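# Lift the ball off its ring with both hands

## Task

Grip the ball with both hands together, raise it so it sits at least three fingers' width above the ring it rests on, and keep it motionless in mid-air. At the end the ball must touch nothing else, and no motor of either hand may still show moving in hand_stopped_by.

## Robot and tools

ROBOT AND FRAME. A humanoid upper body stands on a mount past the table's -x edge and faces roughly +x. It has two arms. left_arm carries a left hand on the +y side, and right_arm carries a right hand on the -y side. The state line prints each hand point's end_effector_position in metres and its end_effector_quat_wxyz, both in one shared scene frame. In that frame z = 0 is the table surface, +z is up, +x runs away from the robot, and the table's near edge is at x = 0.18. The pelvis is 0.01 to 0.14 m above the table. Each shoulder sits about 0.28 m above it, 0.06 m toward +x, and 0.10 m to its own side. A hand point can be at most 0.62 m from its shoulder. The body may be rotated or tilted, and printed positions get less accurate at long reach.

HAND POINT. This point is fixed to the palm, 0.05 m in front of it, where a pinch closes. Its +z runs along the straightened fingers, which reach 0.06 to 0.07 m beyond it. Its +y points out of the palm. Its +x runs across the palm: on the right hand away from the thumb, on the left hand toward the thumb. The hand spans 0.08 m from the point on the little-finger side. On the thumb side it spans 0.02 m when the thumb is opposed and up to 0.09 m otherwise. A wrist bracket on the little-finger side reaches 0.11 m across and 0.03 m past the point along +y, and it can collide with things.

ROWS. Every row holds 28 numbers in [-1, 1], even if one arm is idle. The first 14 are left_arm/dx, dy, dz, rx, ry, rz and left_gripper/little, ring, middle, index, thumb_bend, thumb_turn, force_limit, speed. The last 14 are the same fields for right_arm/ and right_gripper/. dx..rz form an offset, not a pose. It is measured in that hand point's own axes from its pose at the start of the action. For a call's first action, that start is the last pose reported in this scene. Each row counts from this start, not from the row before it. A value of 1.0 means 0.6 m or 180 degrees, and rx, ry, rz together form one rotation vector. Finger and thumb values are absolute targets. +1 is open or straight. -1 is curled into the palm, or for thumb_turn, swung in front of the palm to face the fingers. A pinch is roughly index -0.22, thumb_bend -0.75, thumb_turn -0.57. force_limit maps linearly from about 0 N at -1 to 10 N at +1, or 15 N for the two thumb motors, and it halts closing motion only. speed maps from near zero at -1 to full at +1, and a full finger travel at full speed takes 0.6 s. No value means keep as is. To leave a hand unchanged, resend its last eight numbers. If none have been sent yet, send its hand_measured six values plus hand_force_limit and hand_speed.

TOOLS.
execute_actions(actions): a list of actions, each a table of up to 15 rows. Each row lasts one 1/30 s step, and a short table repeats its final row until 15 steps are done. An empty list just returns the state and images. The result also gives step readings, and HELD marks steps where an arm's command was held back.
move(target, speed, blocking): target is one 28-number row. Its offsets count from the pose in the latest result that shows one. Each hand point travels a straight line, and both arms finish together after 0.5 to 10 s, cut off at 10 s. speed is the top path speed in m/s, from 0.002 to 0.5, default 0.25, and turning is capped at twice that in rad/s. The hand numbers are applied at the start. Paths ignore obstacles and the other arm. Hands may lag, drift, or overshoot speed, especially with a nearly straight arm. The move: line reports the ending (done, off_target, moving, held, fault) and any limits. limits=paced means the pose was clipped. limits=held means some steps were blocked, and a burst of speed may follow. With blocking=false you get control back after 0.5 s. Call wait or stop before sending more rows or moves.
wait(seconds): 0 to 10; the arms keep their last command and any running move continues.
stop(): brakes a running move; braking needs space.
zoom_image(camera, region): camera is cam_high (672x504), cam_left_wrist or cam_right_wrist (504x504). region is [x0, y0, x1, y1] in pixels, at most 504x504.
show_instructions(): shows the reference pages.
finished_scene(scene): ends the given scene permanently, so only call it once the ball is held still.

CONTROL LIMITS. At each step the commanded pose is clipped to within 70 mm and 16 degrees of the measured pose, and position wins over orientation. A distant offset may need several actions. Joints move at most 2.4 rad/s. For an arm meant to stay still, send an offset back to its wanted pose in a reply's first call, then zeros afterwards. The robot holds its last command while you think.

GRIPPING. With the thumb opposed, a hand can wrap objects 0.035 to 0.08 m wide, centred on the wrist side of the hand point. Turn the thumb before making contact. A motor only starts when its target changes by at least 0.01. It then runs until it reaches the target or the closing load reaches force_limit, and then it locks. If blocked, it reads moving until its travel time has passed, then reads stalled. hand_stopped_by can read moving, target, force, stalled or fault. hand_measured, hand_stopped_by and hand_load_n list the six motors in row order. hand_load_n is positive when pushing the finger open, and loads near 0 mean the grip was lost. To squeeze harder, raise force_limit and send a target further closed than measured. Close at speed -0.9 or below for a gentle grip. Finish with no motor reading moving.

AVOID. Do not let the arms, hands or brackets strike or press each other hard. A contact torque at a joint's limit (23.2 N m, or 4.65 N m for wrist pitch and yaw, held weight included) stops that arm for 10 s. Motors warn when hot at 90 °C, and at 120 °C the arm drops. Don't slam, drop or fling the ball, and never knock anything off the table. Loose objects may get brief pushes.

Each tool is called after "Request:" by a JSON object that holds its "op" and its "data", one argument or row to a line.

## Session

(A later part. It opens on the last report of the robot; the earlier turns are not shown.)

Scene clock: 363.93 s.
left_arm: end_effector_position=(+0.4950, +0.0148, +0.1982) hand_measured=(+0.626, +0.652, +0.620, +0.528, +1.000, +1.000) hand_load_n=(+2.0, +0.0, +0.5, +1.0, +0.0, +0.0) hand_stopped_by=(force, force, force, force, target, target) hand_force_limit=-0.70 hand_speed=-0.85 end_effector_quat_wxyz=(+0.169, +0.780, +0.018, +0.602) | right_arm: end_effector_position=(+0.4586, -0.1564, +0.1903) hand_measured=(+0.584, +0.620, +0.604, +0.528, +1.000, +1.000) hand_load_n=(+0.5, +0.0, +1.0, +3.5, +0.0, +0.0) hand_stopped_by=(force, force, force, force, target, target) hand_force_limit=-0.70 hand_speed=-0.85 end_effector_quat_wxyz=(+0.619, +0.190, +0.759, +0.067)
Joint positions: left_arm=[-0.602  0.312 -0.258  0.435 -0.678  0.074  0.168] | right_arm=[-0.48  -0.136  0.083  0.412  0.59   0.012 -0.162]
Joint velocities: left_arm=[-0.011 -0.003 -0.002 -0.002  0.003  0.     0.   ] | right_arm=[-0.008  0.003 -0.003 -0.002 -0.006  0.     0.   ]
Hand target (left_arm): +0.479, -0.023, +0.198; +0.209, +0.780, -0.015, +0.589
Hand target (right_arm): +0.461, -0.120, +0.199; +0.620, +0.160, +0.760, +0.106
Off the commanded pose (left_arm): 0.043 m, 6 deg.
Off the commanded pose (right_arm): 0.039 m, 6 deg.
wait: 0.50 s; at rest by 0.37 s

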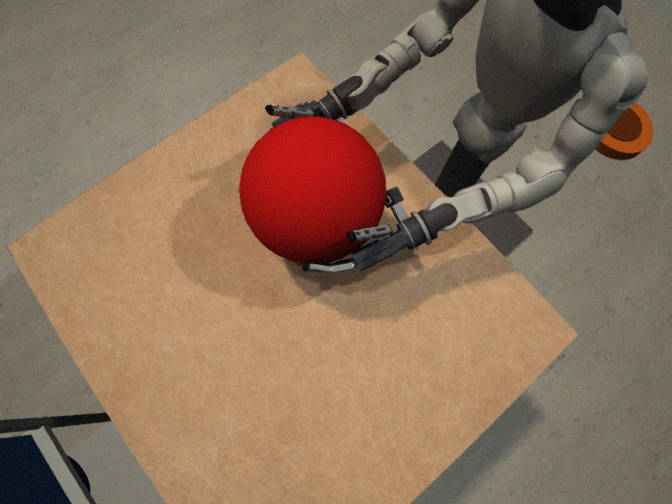

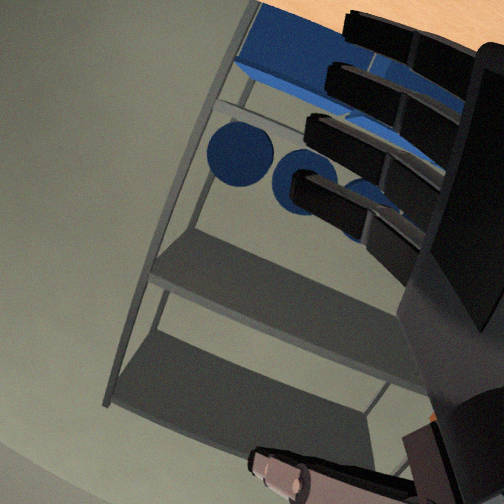

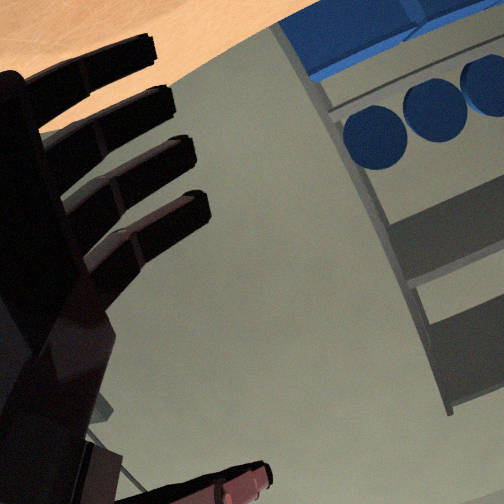

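Request:
{"op": "execute_actions", "data": {
  "actions": [
    [[-0.0238,0.0670,-0.0066,-0.0329,-0.0114,-0.001,0.3,0.25,0.25,0.25,1,1,-0.7,-0.85,0.0123,0.0643,-0.0063,-0.0315,0.0073,-0.0002,0.3,0.25,0.25,0.25,1,1,-0.7,-0.85],[-0.0233,0.0672,-0.0067,-0.0329,-0.0115,-0.001,0.3,0.25,0.25,0.25,1,1,-0.7,-0.85,0.0118,0.0645,-0.0064,-0.0315,0.0074,-0.0002,0.3,0.25,0.25,0.25,1,1,-0.7,-0.85],[-0.0225,0.0674,-0.0070,-0.0329,-0.0115,-0.001,0.3,0.25,0.25,0.25,1,1,-0.7,-0.85,0.0109,0.0648,-0.0066,-0.0315,0.0074,-0.0002,0.3,0.25,0.25,0.25,1,1,-0.7,-0.85],[-0.0215,0.0678,-0.0073,-0.0330,-0.0116,-0.001,0.3,0.25,0.25,0.25,1,1,-0.7,-0.85,0.0098,0.0652,-0.0069,-0.0316,0.0075,-0.0002,0.3,0.25,0.25,0.25,1,1,-0.7,-0.85],[-0.0203,0.0682,-0.0077,-0.0330,-0.0117,-0.0011,0.3,0.25,0.25,0.25,1,1,-0.7,-0.85,0.0084,0.0658,-0.0072,-0.0316,0.0076,-0.0002,0.3,0.25,0.25,0.25,1,1,-0.7,-0.85],[-0.0188,0.0688,-0.0081,-0.0330,-0.0118,-0.0011,0.3,0.25,0.25,0.25,1,1,-0.7,-0.85,0.0067,0.0664,-0.0077,-0.0316,0.0077,-0.0002,0.3,0.25,0.25,0.25,1,1,-0.7,-0.85],[-0.0170,0.0694,-0.0087,-0.0331,-0.0120,-0.0011,0.3,0.25,0.25,0.25,1,1,-0.7,-0.85,0.0047,0.0671,-0.0081,-0.0317,0.0079,-0.0002,0.3,0.25,0.25,0.25,1,1,-0.7,-0.85],[-0.0150,0.0701,-0.0093,-0.0331,-0.0121,-0.0012,0.3,0.25,0.25,0.25,1,1,-0.7,-0.85,0.0024,0.0679,-0.0087,-0.0317,0.0080,-0.0002,0.3,0.25,0.25,0.25,1,1,-0.7,-0.85],[-0.0128,0.0709,-0.0100,-0.0332,-0.0123,-0.0012,0.3,0.25,0.25,0.25,1,1,-0.7,-0.85,-0.0001,0.0689,-0.0093,-0.0318,0.0082,-0.0001,0.3,0.25,0.25,0.25,1,1,-0.7,-0.85],[-0.0106,0.0717,-0.0107,-0.0332,-0.0125,-0.0013,0.3,0.25,0.25,0.25,1,1,-0.7,-0.85,-0.0026,0.0698,-0.0099,-0.0319,0.0084,-0.0001,0.3,0.25,0.25,0.25,1,1,-0.7,-0.85],[-0.0083,0.0725,-0.0114,-0.0333,-0.0127,-0.0013,0.3,0.25,0.25,0.25,1,1,-0.7,-0.85,-0.0052,0.0708,-0.0106,-0.0319,0.0086,-0.0001,0.3,0.25,0.25,0.25,1,1,-0.7,-0.85],[-0.0061,0.0732,-0.0121,-0.0333,-0.0128,-0.0014,0.3,0.25,0.25,0.25,1,1,-0.7,-0.85,-0.0077,0.0717,-0.0112,-0.0320,0.0087,-0.0001,0.3,0.25,0.25,0.25,1,1,-0.7,-0.85],[-0.0038,0.0740,-0.0128,-0.0334,-0.0130,-0.0014,0.3,0.25,0.25,0.25,1,1,-0.7,-0.85,-0.0103,0.0726,-0.0118,-0.0321,0.0089,-0.0001,0.3,0.25,0.25,0.25,1,1,-0.7,-0.85],[-0.0016,0.0748,-0.0135,-0.0334,-0.0132,-0.0015,0.3,0.25,0.25,0.25,1,1,-0.7,-0.85,-0.0128,0.0736,-0.0124,-0.0321,0.0091,0,0.3,0.25,0.25,0.25,1,1,-0.7,-0.85],[0.0006,0.0756,-0.0142,-0.0335,-0.0134,-0.0015,0.3,0.25,0.25,0.25,1,1,-0.7,-0.85,-0.0153,0.0745,-0.0131,-0.0322,0.0093,0,0.3,0.25,0.25,0.25,1,1,-0.7,-0.85]],
    [[-0.0230,0.0685,-0.0089,-0.0335,-0.0136,-0.0015,0.3,0.25,0.25,0.25,1,1,-0.7,-0.85,0.0075,0.0661,-0.0074,-0.0322,0.0095,0,0.3,0.25,0.25,0.25,1,1,-0.7,-0.85],[-0.0208,0.0693,-0.0096,-0.0335,-0.0137,-0.0015,0.3,0.25,0.25,0.25,1,1,-0.7,-0.85,0.0050,0.0670,-0.0081,-0.0323,0.0096,0,0.3,0.25,0.25,0.25,1,1,-0.7,-0.85],[-0.0185,0.0701,-0.0103,-0.0336,-0.0139,-0.0016,0.3,0.25,0.25,0.25,1,1,-0.7,-0.85,0.0024,0.0679,-0.0087,-0.0323,0.0098,0,0.3,0.25,0.25,0.25,1,1,-0.7,-0.85],[-0.0163,0.0709,-0.0110,-0.0336,-0.0141,-0.0016,0.3,0.25,0.25,0.25,1,1,-0.7,-0.85,-0.0001,0.0689,-0.0093,-0.0324,0.0100,0,0.3,0.25,0.25,0.25,1,1,-0.7,-0.85],[-0.0141,0.0717,-0.0117,-0.0336,-0.0143,-0.0017,0.3,0.25,0.25,0.25,1,1,-0.7,-0.85,-0.0026,0.0698,-0.0099,-0.0324,0.0102,0,0.3,0.25,0.25,0.25,1,1,-0.7,-0.85],[-0.0118,0.0725,-0.0124,-0.0337,-0.0145,-0.0017,0.3,0.25,0.25,0.25,1,1,-0.7,-0.85,-0.0052,0.0708,-0.0106,-0.0325,0.0104,0,0.3,0.25,0.25,0.25,1,1,-0.7,-0.85],[-0.0096,0.0732,-0.0131,-0.0337,-0.0146,-0.0017,0.3,0.25,0.25,0.25,1,1,-0.7,-0.85,-0.0077,0.0717,-0.0112,-0.0325,0.0105,0,0.3,0.25,0.25,0.25,1,1,-0.7,-0.85],[-0.0073,0.0740,-0.0138,-0.0337,-0.0148,-0.0018,0.3,0.25,0.25,0.25,1,1,-0.7,-0.85,-0.0103,0.0726,-0.0118,-0.0326,0.0107,0,0.3,0.25,0.25,0.25,1,1,-0.7,-0.85],[-0.0051,0.0748,-0.0145,-0.0338,-0.0150,-0.0018,0.3,0.25,0.25,0.25,1,1,-0.7,-0.85,-0.0128,0.0736,-0.0124,-0.0327,0.0109,0,0.3,0.25,0.25,0.25,1,1,-0.7,-0.85],[-0.0029,0.0756,-0.0152,-0.0338,-0.0152,-0.0018,0.3,0.25,0.25,0.25,1,1,-0.7,-0.85,-0.0153,0.0745,-0.0131,-0.0327,0.0111,0,0.3,0.25,0.25,0.25,1,1,-0.7,-0.85],[-0.0006,0.0764,-0.0159,-0.0338,-0.0154,-0.0019,0.3,0.25,0.25,0.25,1,1,-0.7,-0.85,-0.0179,0.0754,-0.0137,-0.0328,0.0113,0,0.3,0.25,0.25,0.25,1,1,-0.7,-0.85],[0.0016,0.0772,-0.0166,-0.0339,-0.0155,-0.0019,0.3,0.25,0.25,0.25,1,1,-0.7,-0.85,-0.0204,0.0764,-0.0143,-0.0328,0.0114,0,0.3,0.25,0.25,0.25,1,1,-0.7,-0.85],[0.0039,0.0780,-0.0173,-0.0339,-0.0157,-0.0019,0.3,0.25,0.25,0.25,1,1,-0.7,-0.85,-0.0230,0.0773,-0.0149,-0.0329,0.0116,0,0.3,0.25,0.25,0.25,1,1,-0.7,-0.85],[0.0061,0.0788,-0.0180,-0.0340,-0.0159,-0.002,0.3,0.25,0.25,0.25,1,1,-0.7,-0.85,-0.0255,0.0782,-0.0155,-0.0329,0.0118,0,0.3,0.25,0.25,0.25,1,1,-0.7,-0.85],[0.0083,0.0796,-0.0187,-0.0340,-0.0161,-0.002,0.3,0.25,0.25,0.25,1,1,-0.7,-0.85,-0.0280,0.0792,-0.0162,-0.0330,0.0120,0,0.3,0.25,0.25,0.25,1,1,-0.7,-0.85]],
    [[-0.0283,0.0685,-0.0104,-0.034,-0.0163,-0.002,0.3,0.25,0.25,0.25,1,1,-0.7,-0.85,0.0075,0.0661,-0.0074,-0.033,0.0122,0,0.3,0.25,0.25,0.25,1,1,-0.7,-0.85],[-0.0261,0.0693,-0.0111,-0.034,-0.0164,-0.002,0.3,0.25,0.25,0.25,1,1,-0.7,-0.85,0.0050,0.0670,-0.0081,-0.033,0.0123,0,0.3,0.25,0.25,0.25,1,1,-0.7,-0.85],[-0.0238,0.0701,-0.0118,-0.034,-0.0166,-0.002,0.3,0.25,0.25,0.25,1,1,-0.7,-0.85,0.0024,0.0679,-0.0087,-0.033,0.0125,0,0.3,0.25,0.25,0.25,1,1,-0.7,-0.85],[-0.0216,0.0709,-0.0125,-0.034,-0.0168,-0.002,0.3,0.25,0.25,0.25,1,1,-0.7,-0.85,-0.0001,0.0689,-0.0093,-0.033,0.0127,0,0.3,0.25,0.25,0.25,1,1,-0.7,-0.85],[-0.0194,0.0717,-0.0132,-0.034,-0.0170,-0.002,0.3,0.25,0.25,0.25,1,1,-0.7,-0.85,-0.0026,0.0698,-0.0099,-0.033,0.0129,0,0.3,0.25,0.25,0.25,1,1,-0.7,-0.85],[-0.0171,0.0725,-0.0139,-0.034,-0.0172,-0.002,0.3,0.25,0.25,0.25,1,1,-0.7,-0.85,-0.0052,0.0708,-0.0106,-0.033,0.0131,0,0.3,0.25,0.25,0.25,1,1,-0.7,-0.85],[-0.0151,0.0732,-0.0145,-0.034,-0.0173,-0.002,0.3,0.25,0.25,0.25,1,1,-0.7,-0.85,-0.0074,0.0716,-0.0111,-0.033,0.0132,0,0.3,0.25,0.25,0.25,1,1,-0.7,-0.85],[-0.0134,0.0738,-0.0151,-0.034,-0.0175,-0.002,0.3,0.25,0.25,0.25,1,1,-0.7,-0.85,-0.0094,0.0723,-0.0116,-0.033,0.0134,0,0.3,0.25,0.25,0.25,1,1,-0.7,-0.85],[-0.0119,0.0743,-0.0155,-0.034,-0.0176,-0.002,0.3,0.25,0.25,0.25,1,1,-0.7,-0.85,-0.0111,0.0729,-0.0120,-0.033,0.0135,0,0.3,0.25,0.25,0.25,1,1,-0.7,-0.85],[-0.0106,0.0747,-0.0159,-0.034,-0.0177,-0.002,0.3,0.25,0.25,0.25,1,1,-0.7,-0.85,-0.0125,0.0735,-0.0124,-0.033,0.0136,0,0.3,0.25,0.25,0.25,1,1,-0.7,-0.85],[-0.0097,0.0751,-0.0162,-0.034,-0.0178,-0.002,0.3,0.25,0.25,0.25,1,1,-0.7,-0.85,-0.0136,0.0739,-0.0126,-0.033,0.0137,0,0.3,0.25,0.25,0.25,1,1,-0.7,-0.85],[-0.0089,0.0754,-0.0165,-0.034,-0.0178,-0.002,0.3,0.25,0.25,0.25,1,1,-0.7,-0.85,-0.0145,0.0742,-0.0128,-0.033,0.0137,0,0.3,0.25,0.25,0.25,1,1,-0.7,-0.85],[-0.0084,0.0755,-0.0166,-0.034,-0.0179,-0.002,0.3,0.25,0.25,0.25,1,1,-0.7,-0.85,-0.0151,0.0744,-0.0130,-0.033,0.0138,0,0.3,0.25,0.25,0.25,1,1,-0.7,-0.85],[-0.0082,0.0756,-0.0167,-0.034,-0.0179,-0.002,0.3,0.25,0.25,0.25,1,1,-0.7,-0.85,-0.0153,0.0745,-0.0131,-0.033,0.0138,0,0.3,0.25,0.25,0.25,1,1,-0.7,-0.85],[-0.0082,0.0756,-0.0167,-0.034,-0.0179,-0.002,0.3,0.25,0.25,0.25,1,1,-0.7,-0.85,-0.0153,0.0745,-0.0131,-0.033,0.0138,0,0.3,0.25,0.25,0.25,1,1,-0.7,-0.85]]
  ]
}}

Request:
{"op": "wait", "data": {
  "seconds": 0.5
}}

Request:
{"op": "zoom_image", "data": {
  "camera": "cam_high",
  "region": [220, 60, 460, 300]
}}

Scene clock: 448.93 s.
left_arm: end_effector_position=(+0.4931, +0.0185, +0.2457) hand_measured=(+0.626, +0.652, +0.620, +0.528, +1.000, +1.000) hand_load_n=(+1.5, +0.0, +1.5, +2.5, +0.0, +0.0) hand_stopped_by=(force, force, force, force, target, target) hand_force_limit=-0.70 hand_speed=-0.85 end_effector_quat_wxyz=(+0.160, +0.783, +0.022, +0.600) | right_arm: end_effector_position=(+0.4613, -0.1563, +0.2402) hand_measured=(+0.584, +0.620, +0.604, +0.528, +1.000, +1.000) hand_load_n=(+1.0, +0.0, +1.0, +3.0, +0.0, +0.0) hand_stopped_by=(force, force, force, force, target, target) hand_force_limit=-0.70 hand_speed=-0.85 end_effector_quat_wxyz=(+0.603, +0.183, +0.774, +0.066)
Joint positions: left_arm=[-0.613  0.435 -0.273  0.116 -0.835  0.311  0.38 ] | right_arm=[-0.497 -0.271  0.098  0.056  0.764  0.349 -0.38 ]
Joint velocities: left_arm=[-0.034  0.046  0.    -0.055 -0.06   0.011  0.044] | right_arm=[-0.031 -0.028 -0.002 -0.048  0.054  0.022 -0.032]
Hand target (left_arm): +0.473, -0.023, +0.243; +0.208, +0.787, -0.017, +0.580
Hand target (right_arm): +0.462, -0.120, +0.251; +0.604, +0.156, +0.773, +0.111
Off the commanded pose (left_arm): 0.047 m, 7 deg.
Off the commanded pose (right_arm): 0.039 m, 6 deg.
Step readings (end_effector_position; steps 1 to 15: 1st action; 16 to 30: 2nd action; 31 to 45: 3rd action):
0: left_arm (+0.4950, +0.0148, +0.1982) | right_arm (+0.4586, -0.1564, +0.1903)
1: left_arm (+0.4950, +0.0147, +0.1982) | right_arm (+0.4586, -0.1564, +0.1903)
2: left_arm (+0.4950, +0.0148, +0.1980) | right_arm (+0.4586, -0.1563, +0.1903)
4: left_arm (+0.4949, +0.0147, +0.1978) | right_arm (+0.4584, -0.1564, +0.1905)
8: left_arm (+0.4948, +0.0144, +0.2004) | right_arm (+0.4583, -0.1569, +0.1929)
15: left_arm (+0.4951, +0.0151, +0.2122) | right_arm (+0.4593, -0.1571, +0.2053)
16: left_arm (+0.4951, +0.0153, +0.2140) | right_arm (+0.4594, -0.1571, +0.2072)
17: left_arm (+0.4952, +0.0154, +0.2154) | right_arm (+0.4595, -0.1571, +0.2088)
19: left_arm (+0.4950, +0.0153, +0.2166) | right_arm (+0.4596, -0.1574, +0.2103)
23: left_arm (+0.4946, +0.0155, +0.2209) | right_arm (+0.4597, -0.1575, +0.2145)
30: left_arm (+0.4939, +0.0164, +0.2312) | right_arm (+0.4597, -0.1574, +0.2251)
31: left_arm (+0.4939, +0.0166, +0.2327) | right_arm (+0.4598, -0.1573, +0.2266)
32: left_arm (+0.4939, +0.0168, +0.2339) | right_arm (+0.4600, -0.1572, +0.2279)
34: left_arm (+0.4936, +0.0168, +0.2346) | right_arm (+0.4604, -0.1572, +0.2292)
38: left_arm (+0.4928, +0.0173, +0.2373) | right_arm (+0.4602, -0.1570, +0.2316)
45: end_effector_position above

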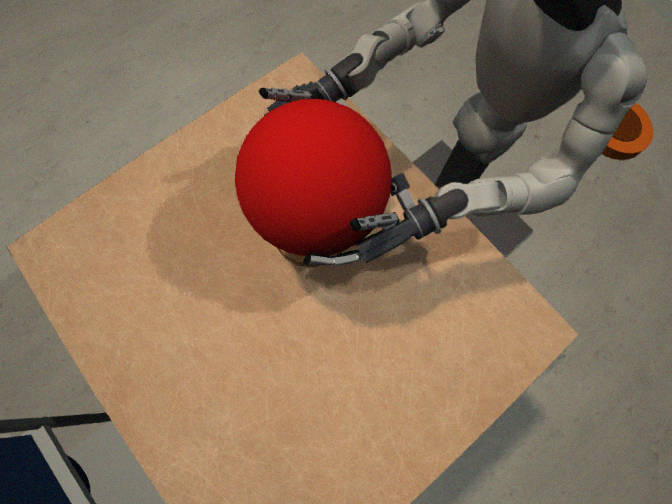

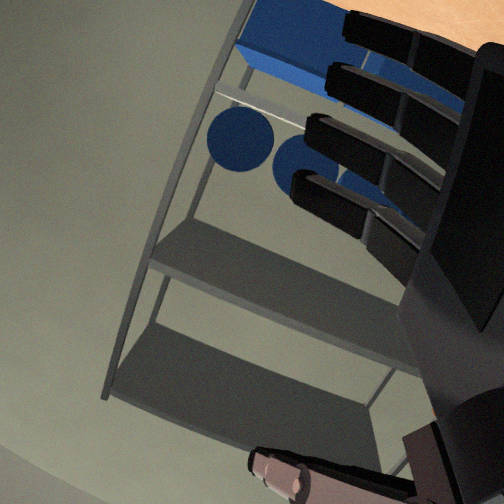

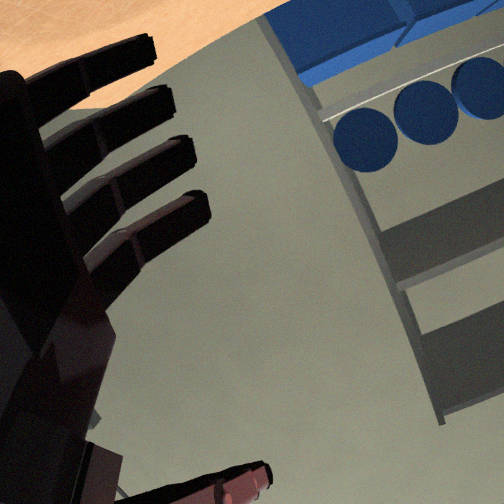

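Scene clock: 449.43 s.
left_arm: end_effector_position=(+0.4932, +0.0186, +0.2461) hand_measured=(+0.626, +0.652, +0.620, +0.528, +1.000, +1.000) hand_load_n=(+1.5, +0.0, +1.0, +2.0, +0.0, +0.0) hand_stopped_by=(force, force, force, force, target, target) hand_force_limit=-0.70 hand_speed=-0.85 end_effector_quat_wxyz=(+0.160, +0.783, +0.022, +0.600) | right_arm: end_effector_position=(+0.4614, -0.1562, +0.2406) hand_measured=(+0.584, +0.620, +0.604, +0.528, +1.000, +1.000) hand_load_n=(+1.0, +0.0, +1.0, +2.5, +0.0, +0.0) hand_stopped_by=(force, force, force, force, target, target) hand_force_limit=-0.70 hand_speed=-0.85 end_effector_quat_wxyz=(+0.603, +0.183, +0.774, +0.066)
Joint positions: left_arm=[-0.614  0.438 -0.274  0.114 -0.838  0.313  0.382] | right_arm=[-0.499 -0.272  0.098  0.055  0.766  0.352 -0.382]
Joint velocities: left_arm=[-0.002  0.     0.018 -0.005 -0.008  0.     0.   ] | right_arm=[ 0.003 -0.005 -0.002 -0.012  0.002  0.     0.   ]
Hand target (left_arm): +0.473, -0.023, +0.243; +0.208, +0.787, -0.017, +0.580
Hand target (right_arm): +0.462, -0.120, +0.251; +0.604, +0.156, +0.773, +0.111
Off the commanded pose (left_arm): 0.048 m, 7 deg.
Off the commanded pose (right_arm): 0.039 m, 6 deg.
wait: 0.50 s; at rest by 0.17 s

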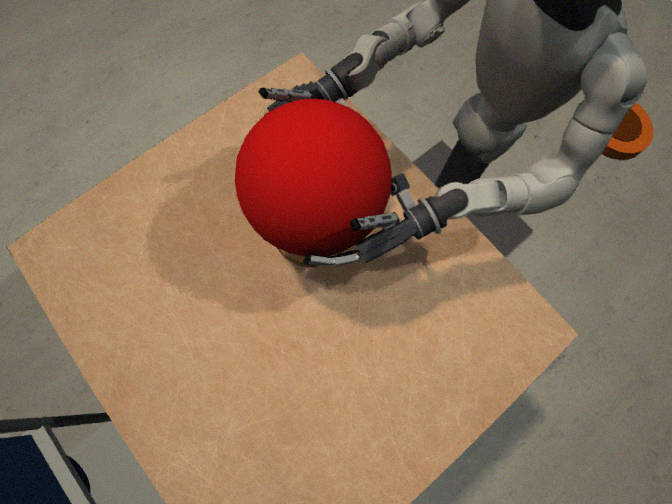

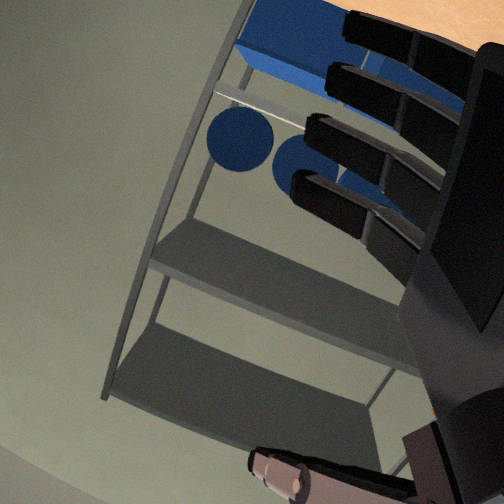

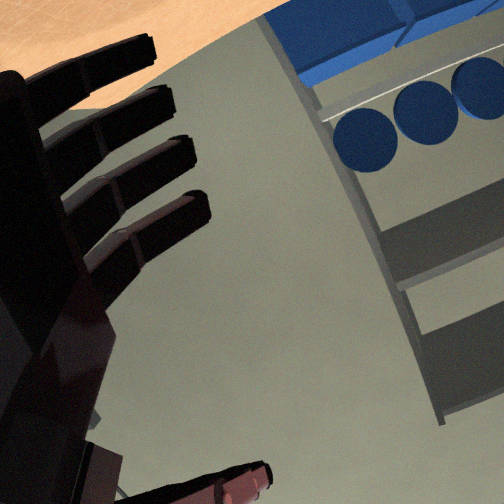

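Region (220, 60, 460, 300) of cam_high's 672x504 image, scaled by 2.100, with more detail than that image has.

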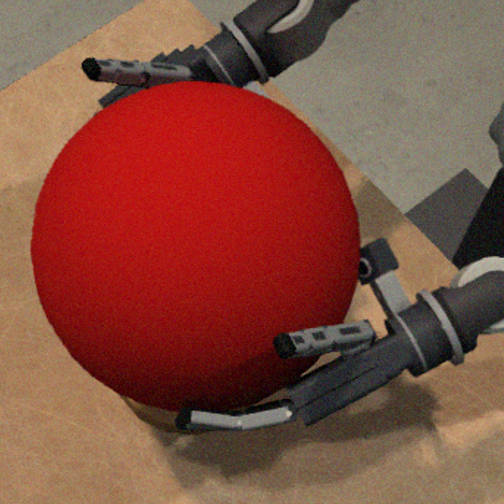

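Request:
{"op": "execute_actions", "data": {
  "actions": [
    [[-0.0314,0.0721,-0.0101,-0.0385,-0.0171,-0.0016,0.3,0.25,0.25,0.25,1,1,-0.7,-0.85,0.0075,0.0639,-0.0088,-0.0335,0.0069,0.0031,0.3,0.25,0.25,0.25,1,1,-0.7,-0.85],[-0.0301,0.0725,-0.0104,-0.0385,-0.0171,-0.0016,0.3,0.25,0.25,0.25,1,1,-0.7,-0.85,0.0062,0.0643,-0.0092,-0.0335,0.0069,0.0031,0.3,0.25,0.25,0.25,1,1,-0.7,-0.85],[-0.0280,0.0732,-0.0109,-0.0385,-0.0171,-0.0016,0.3,0.25,0.25,0.25,1,1,-0.7,-0.85,0.0042,0.0650,-0.0098,-0.0335,0.0069,0.0031,0.3,0.25,0.25,0.25,1,1,-0.7,-0.85],[-0.0254,0.0739,-0.0116,-0.0385,-0.0171,-0.0016,0.3,0.25,0.25,0.25,1,1,-0.7,-0.85,0.0016,0.0660,-0.0106,-0.0335,0.0069,0.0031,0.3,0.25,0.25,0.25,1,1,-0.7,-0.85],[-0.0222,0.0749,-0.0124,-0.0385,-0.0171,-0.0016,0.3,0.25,0.25,0.25,1,1,-0.7,-0.85,-0.0014,0.0670,-0.0114,-0.0335,0.0069,0.0031,0.3,0.25,0.25,0.25,1,1,-0.7,-0.85],[-0.0188,0.0759,-0.0132,-0.0385,-0.0171,-0.0016,0.3,0.25,0.25,0.25,1,1,-0.7,-0.85,-0.0048,0.0682,-0.0124,-0.0335,0.0069,0.0031,0.3,0.25,0.25,0.25,1,1,-0.7,-0.85],[-0.0151,0.0770,-0.0141,-0.0385,-0.0171,-0.0016,0.3,0.25,0.25,0.25,1,1,-0.7,-0.85,-0.0084,0.0695,-0.0135,-0.0335,0.0069,0.0031,0.3,0.25,0.25,0.25,1,1,-0.7,-0.85],[-0.0114,0.0781,-0.0150,-0.0385,-0.0171,-0.0016,0.3,0.25,0.25,0.25,1,1,-0.7,-0.85,-0.0120,0.0708,-0.0145,-0.0335,0.0069,0.0031,0.3,0.25,0.25,0.25,1,1,-0.7,-0.85],[-0.0077,0.0792,-0.0159,-0.0385,-0.0171,-0.0016,0.3,0.25,0.25,0.25,1,1,-0.7,-0.85,-0.0156,0.0721,-0.0156,-0.0335,0.0069,0.0031,0.3,0.25,0.25,0.25,1,1,-0.7,-0.85],[-0.0043,0.0802,-0.0167,-0.0385,-0.0171,-0.0016,0.3,0.25,0.25,0.25,1,1,-0.7,-0.85,-0.0190,0.0733,-0.0166,-0.0335,0.0069,0.0031,0.3,0.25,0.25,0.25,1,1,-0.7,-0.85],[-0.0011,0.0812,-0.0175,-0.0385,-0.0171,-0.0016,0.3,0.25,0.25,0.25,1,1,-0.7,-0.85,-0.0220,0.0743,-0.0174,-0.0335,0.0069,0.0031,0.3,0.25,0.25,0.25,1,1,-0.7,-0.85],[0.0015,0.0819,-0.0182,-0.0385,-0.0171,-0.0016,0.3,0.25,0.25,0.25,1,1,-0.7,-0.85,-0.0246,0.0753,-0.0182,-0.0335,0.0069,0.0031,0.3,0.25,0.25,0.25,1,1,-0.7,-0.85],[0.0036,0.0826,-0.0187,-0.0385,-0.0171,-0.0016,0.3,0.25,0.25,0.25,1,1,-0.7,-0.85,-0.0266,0.0760,-0.0188,-0.0335,0.0069,0.0031,0.3,0.25,0.25,0.25,1,1,-0.7,-0.85],[0.0049,0.0830,-0.0190,-0.0385,-0.0171,-0.0016,0.3,0.25,0.25,0.25,1,1,-0.7,-0.85,-0.0279,0.0764,-0.0192,-0.0335,0.0069,0.0031,0.3,0.25,0.25,0.25,1,1,-0.7,-0.85],[0.0054,0.0831,-0.0191,-0.0385,-0.0171,-0.0016,0.3,0.25,0.25,0.25,1,1,-0.7,-0.85,-0.0284,0.0766,-0.0193,-0.0335,0.0069,0.0031,0.3,0.25,0.25,0.25,1,1,-0.7,-0.85]]
  ]
}}

Request:
{"op": "wait", "data": {
  "seconds": 0.6
}}

Request:
{"op": "zoom_image", "data": {
  "camera": "cam_high",
  "region": [220, 60, 460, 300]
}}

Scene clock: 498.07 s.
left_arm: end_effector_position=(+0.4938, +0.0188, +0.2697) hand_measured=(+0.626, +0.652, +0.620, +0.528, +1.000, +1.000) hand_load_n=(+1.5, +0.0, +1.0, +2.0, +0.0, +0.0) hand_stopped_by=(force, force, force, force, target, target) hand_force_limit=-0.70 hand_speed=-0.85 end_effector_quat_wxyz=(+0.157, +0.782, +0.021, +0.603) | right_arm: end_effector_position=(+0.4623, -0.1570, +0.2637) hand_measured=(+0.584, +0.620, +0.604, +0.528, +1.000, +1.000) hand_load_n=(+0.5, +0.0, +1.0, +3.0, +0.0, +0.0) hand_stopped_by=(force, force, force, force, target, target) hand_force_limit=-0.70 hand_speed=-0.85 end_effector_quat_wxyz=(+0.604, +0.184, +0.773, +0.066)
Joint positions: left_arm=[-0.651  0.482 -0.267  0.026 -0.908  0.394  0.459] | right_arm=[-0.529 -0.308  0.079 -0.039  0.835  0.448 -0.462]
Joint velocities: left_arm=[-0.097  0.118  0.028 -0.143 -0.146  0.091  0.136] | right_arm=[-0.109 -0.054 -0.034 -0.14   0.106  0.121 -0.122]
Hand target (left_arm): +0.473, -0.023, +0.267; +0.208, +0.787, -0.018, +0.581
Hand target (right_arm): +0.462, -0.120, +0.275; +0.603, +0.156, +0.774, +0.112
Off the commanded pose (left_arm): 0.048 m, 8 deg.
Off the commanded pose (right_arm): 0.040 m, 6 deg.
Step readings (end_effector_position):
0: left_arm (+0.4932, +0.0186, +0.2461) | right_arm (+0.4614, -0.1562, +0.2406)
1: left_arm (+0.4932, +0.0186, +0.2461) | right_arm (+0.4614, -0.1562, +0.2406)
2: left_arm (+0.4932, +0.0186, +0.2459) | right_arm (+0.4613, -0.1563, +0.2405)
4: left_arm (+0.4930, +0.0184, +0.2457) | right_arm (+0.4611, -0.1564, +0.2404)
8: left_arm (+0.4926, +0.0181, +0.2499) | right_arm (+0.4606, -0.1568, +0.2442)
15: end_effector_position above

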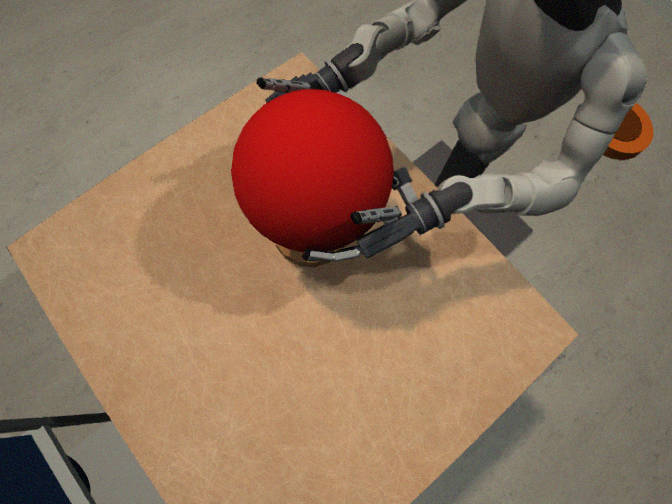

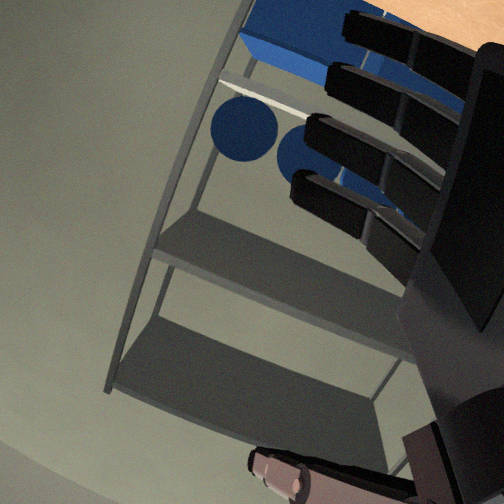

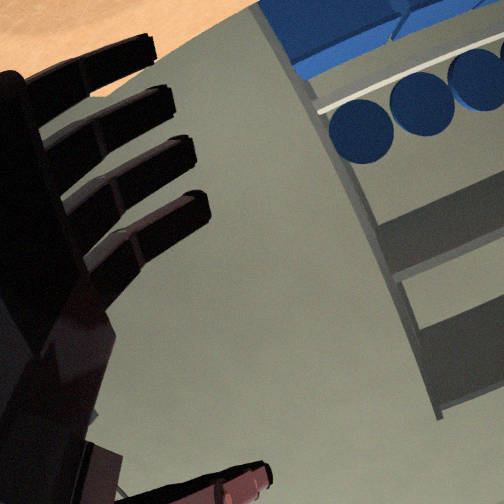

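Scene clock: 498.67 s.
left_arm: end_effector_position=(+0.4940, +0.0192, +0.2714) hand_measured=(+0.626, +0.652, +0.620, +0.528, +1.000, +1.000) hand_load_n=(+1.0, +0.0, +1.0, +2.0, +0.0, +0.0) hand_stopped_by=(force, force, force, force, target, target) hand_force_limit=-0.70 hand_speed=-0.85 end_effector_quat_wxyz=(+0.157, +0.782, +0.021, +0.603) | right_arm: end_effector_position=(+0.4626, -0.1567, +0.2655) hand_measured=(+0.584, +0.620, +0.604, +0.528, +1.000, +1.000) hand_load_n=(+0.5, +0.0, +1.0, +2.5, +0.0, +0.0) hand_stopped_by=(force, force, force, force, target, target) hand_force_limit=-0.70 hand_speed=-0.85 end_effector_quat_wxyz=(+0.603, +0.184, +0.773, +0.066)
Joint positions: left_arm=[-0.654  0.487 -0.266  0.02  -0.916  0.401  0.466] | right_arm=[-0.533 -0.31   0.077 -0.045  0.841  0.457 -0.469]
Joint velocities: left_arm=[-0.003  0.002 -0.017 -0.012 -0.002  0.     0.   ] | right_arm=[-0.002 -0.003  0.014  0.     0.003  0.     0.   ]
Hand target (left_arm): +0.473, -0.023, +0.267; +0.208, +0.787, -0.018, +0.581
Hand target (right_arm): +0.462, -0.120, +0.275; +0.603, +0.156, +0.774, +0.112
Off the commanded pose (left_arm): 0.049 m, 8 deg.
Off the commanded pose (right_arm): 0.039 m, 6 deg.
wait: 0.60 s; at rest by 0.20 s

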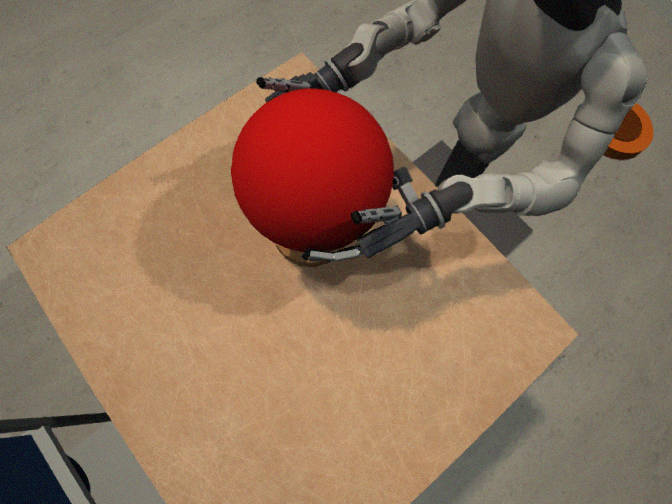

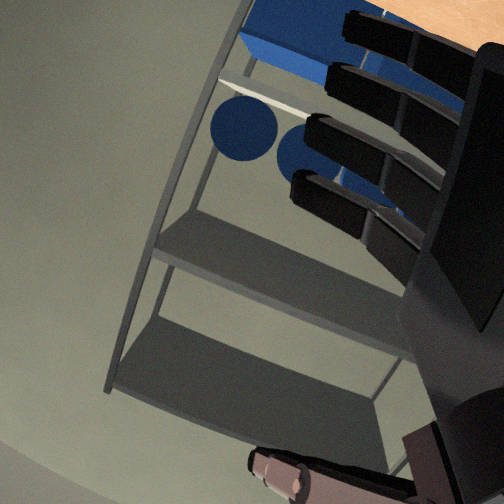

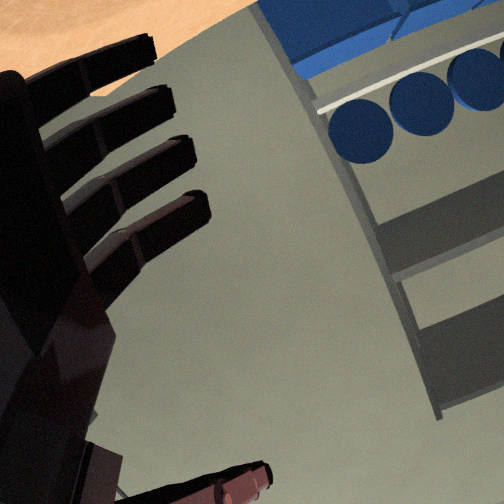

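Region (220, 60, 460, 300) of cam_high's 672x504 image, scaled by 2.100, with more detail than that image has.

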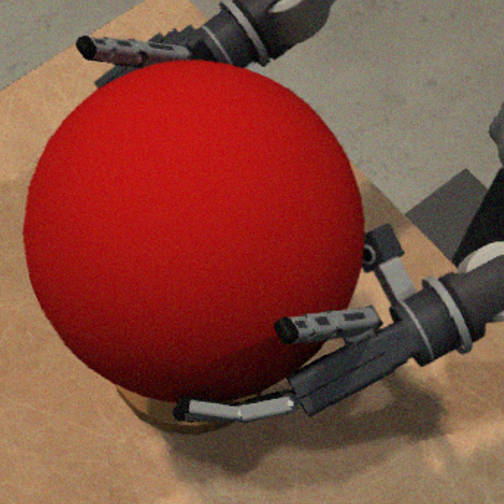

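Request:
{"op": "finished_scene", "data": {
  "scene": 2
}}

The scene is finished: the task was done.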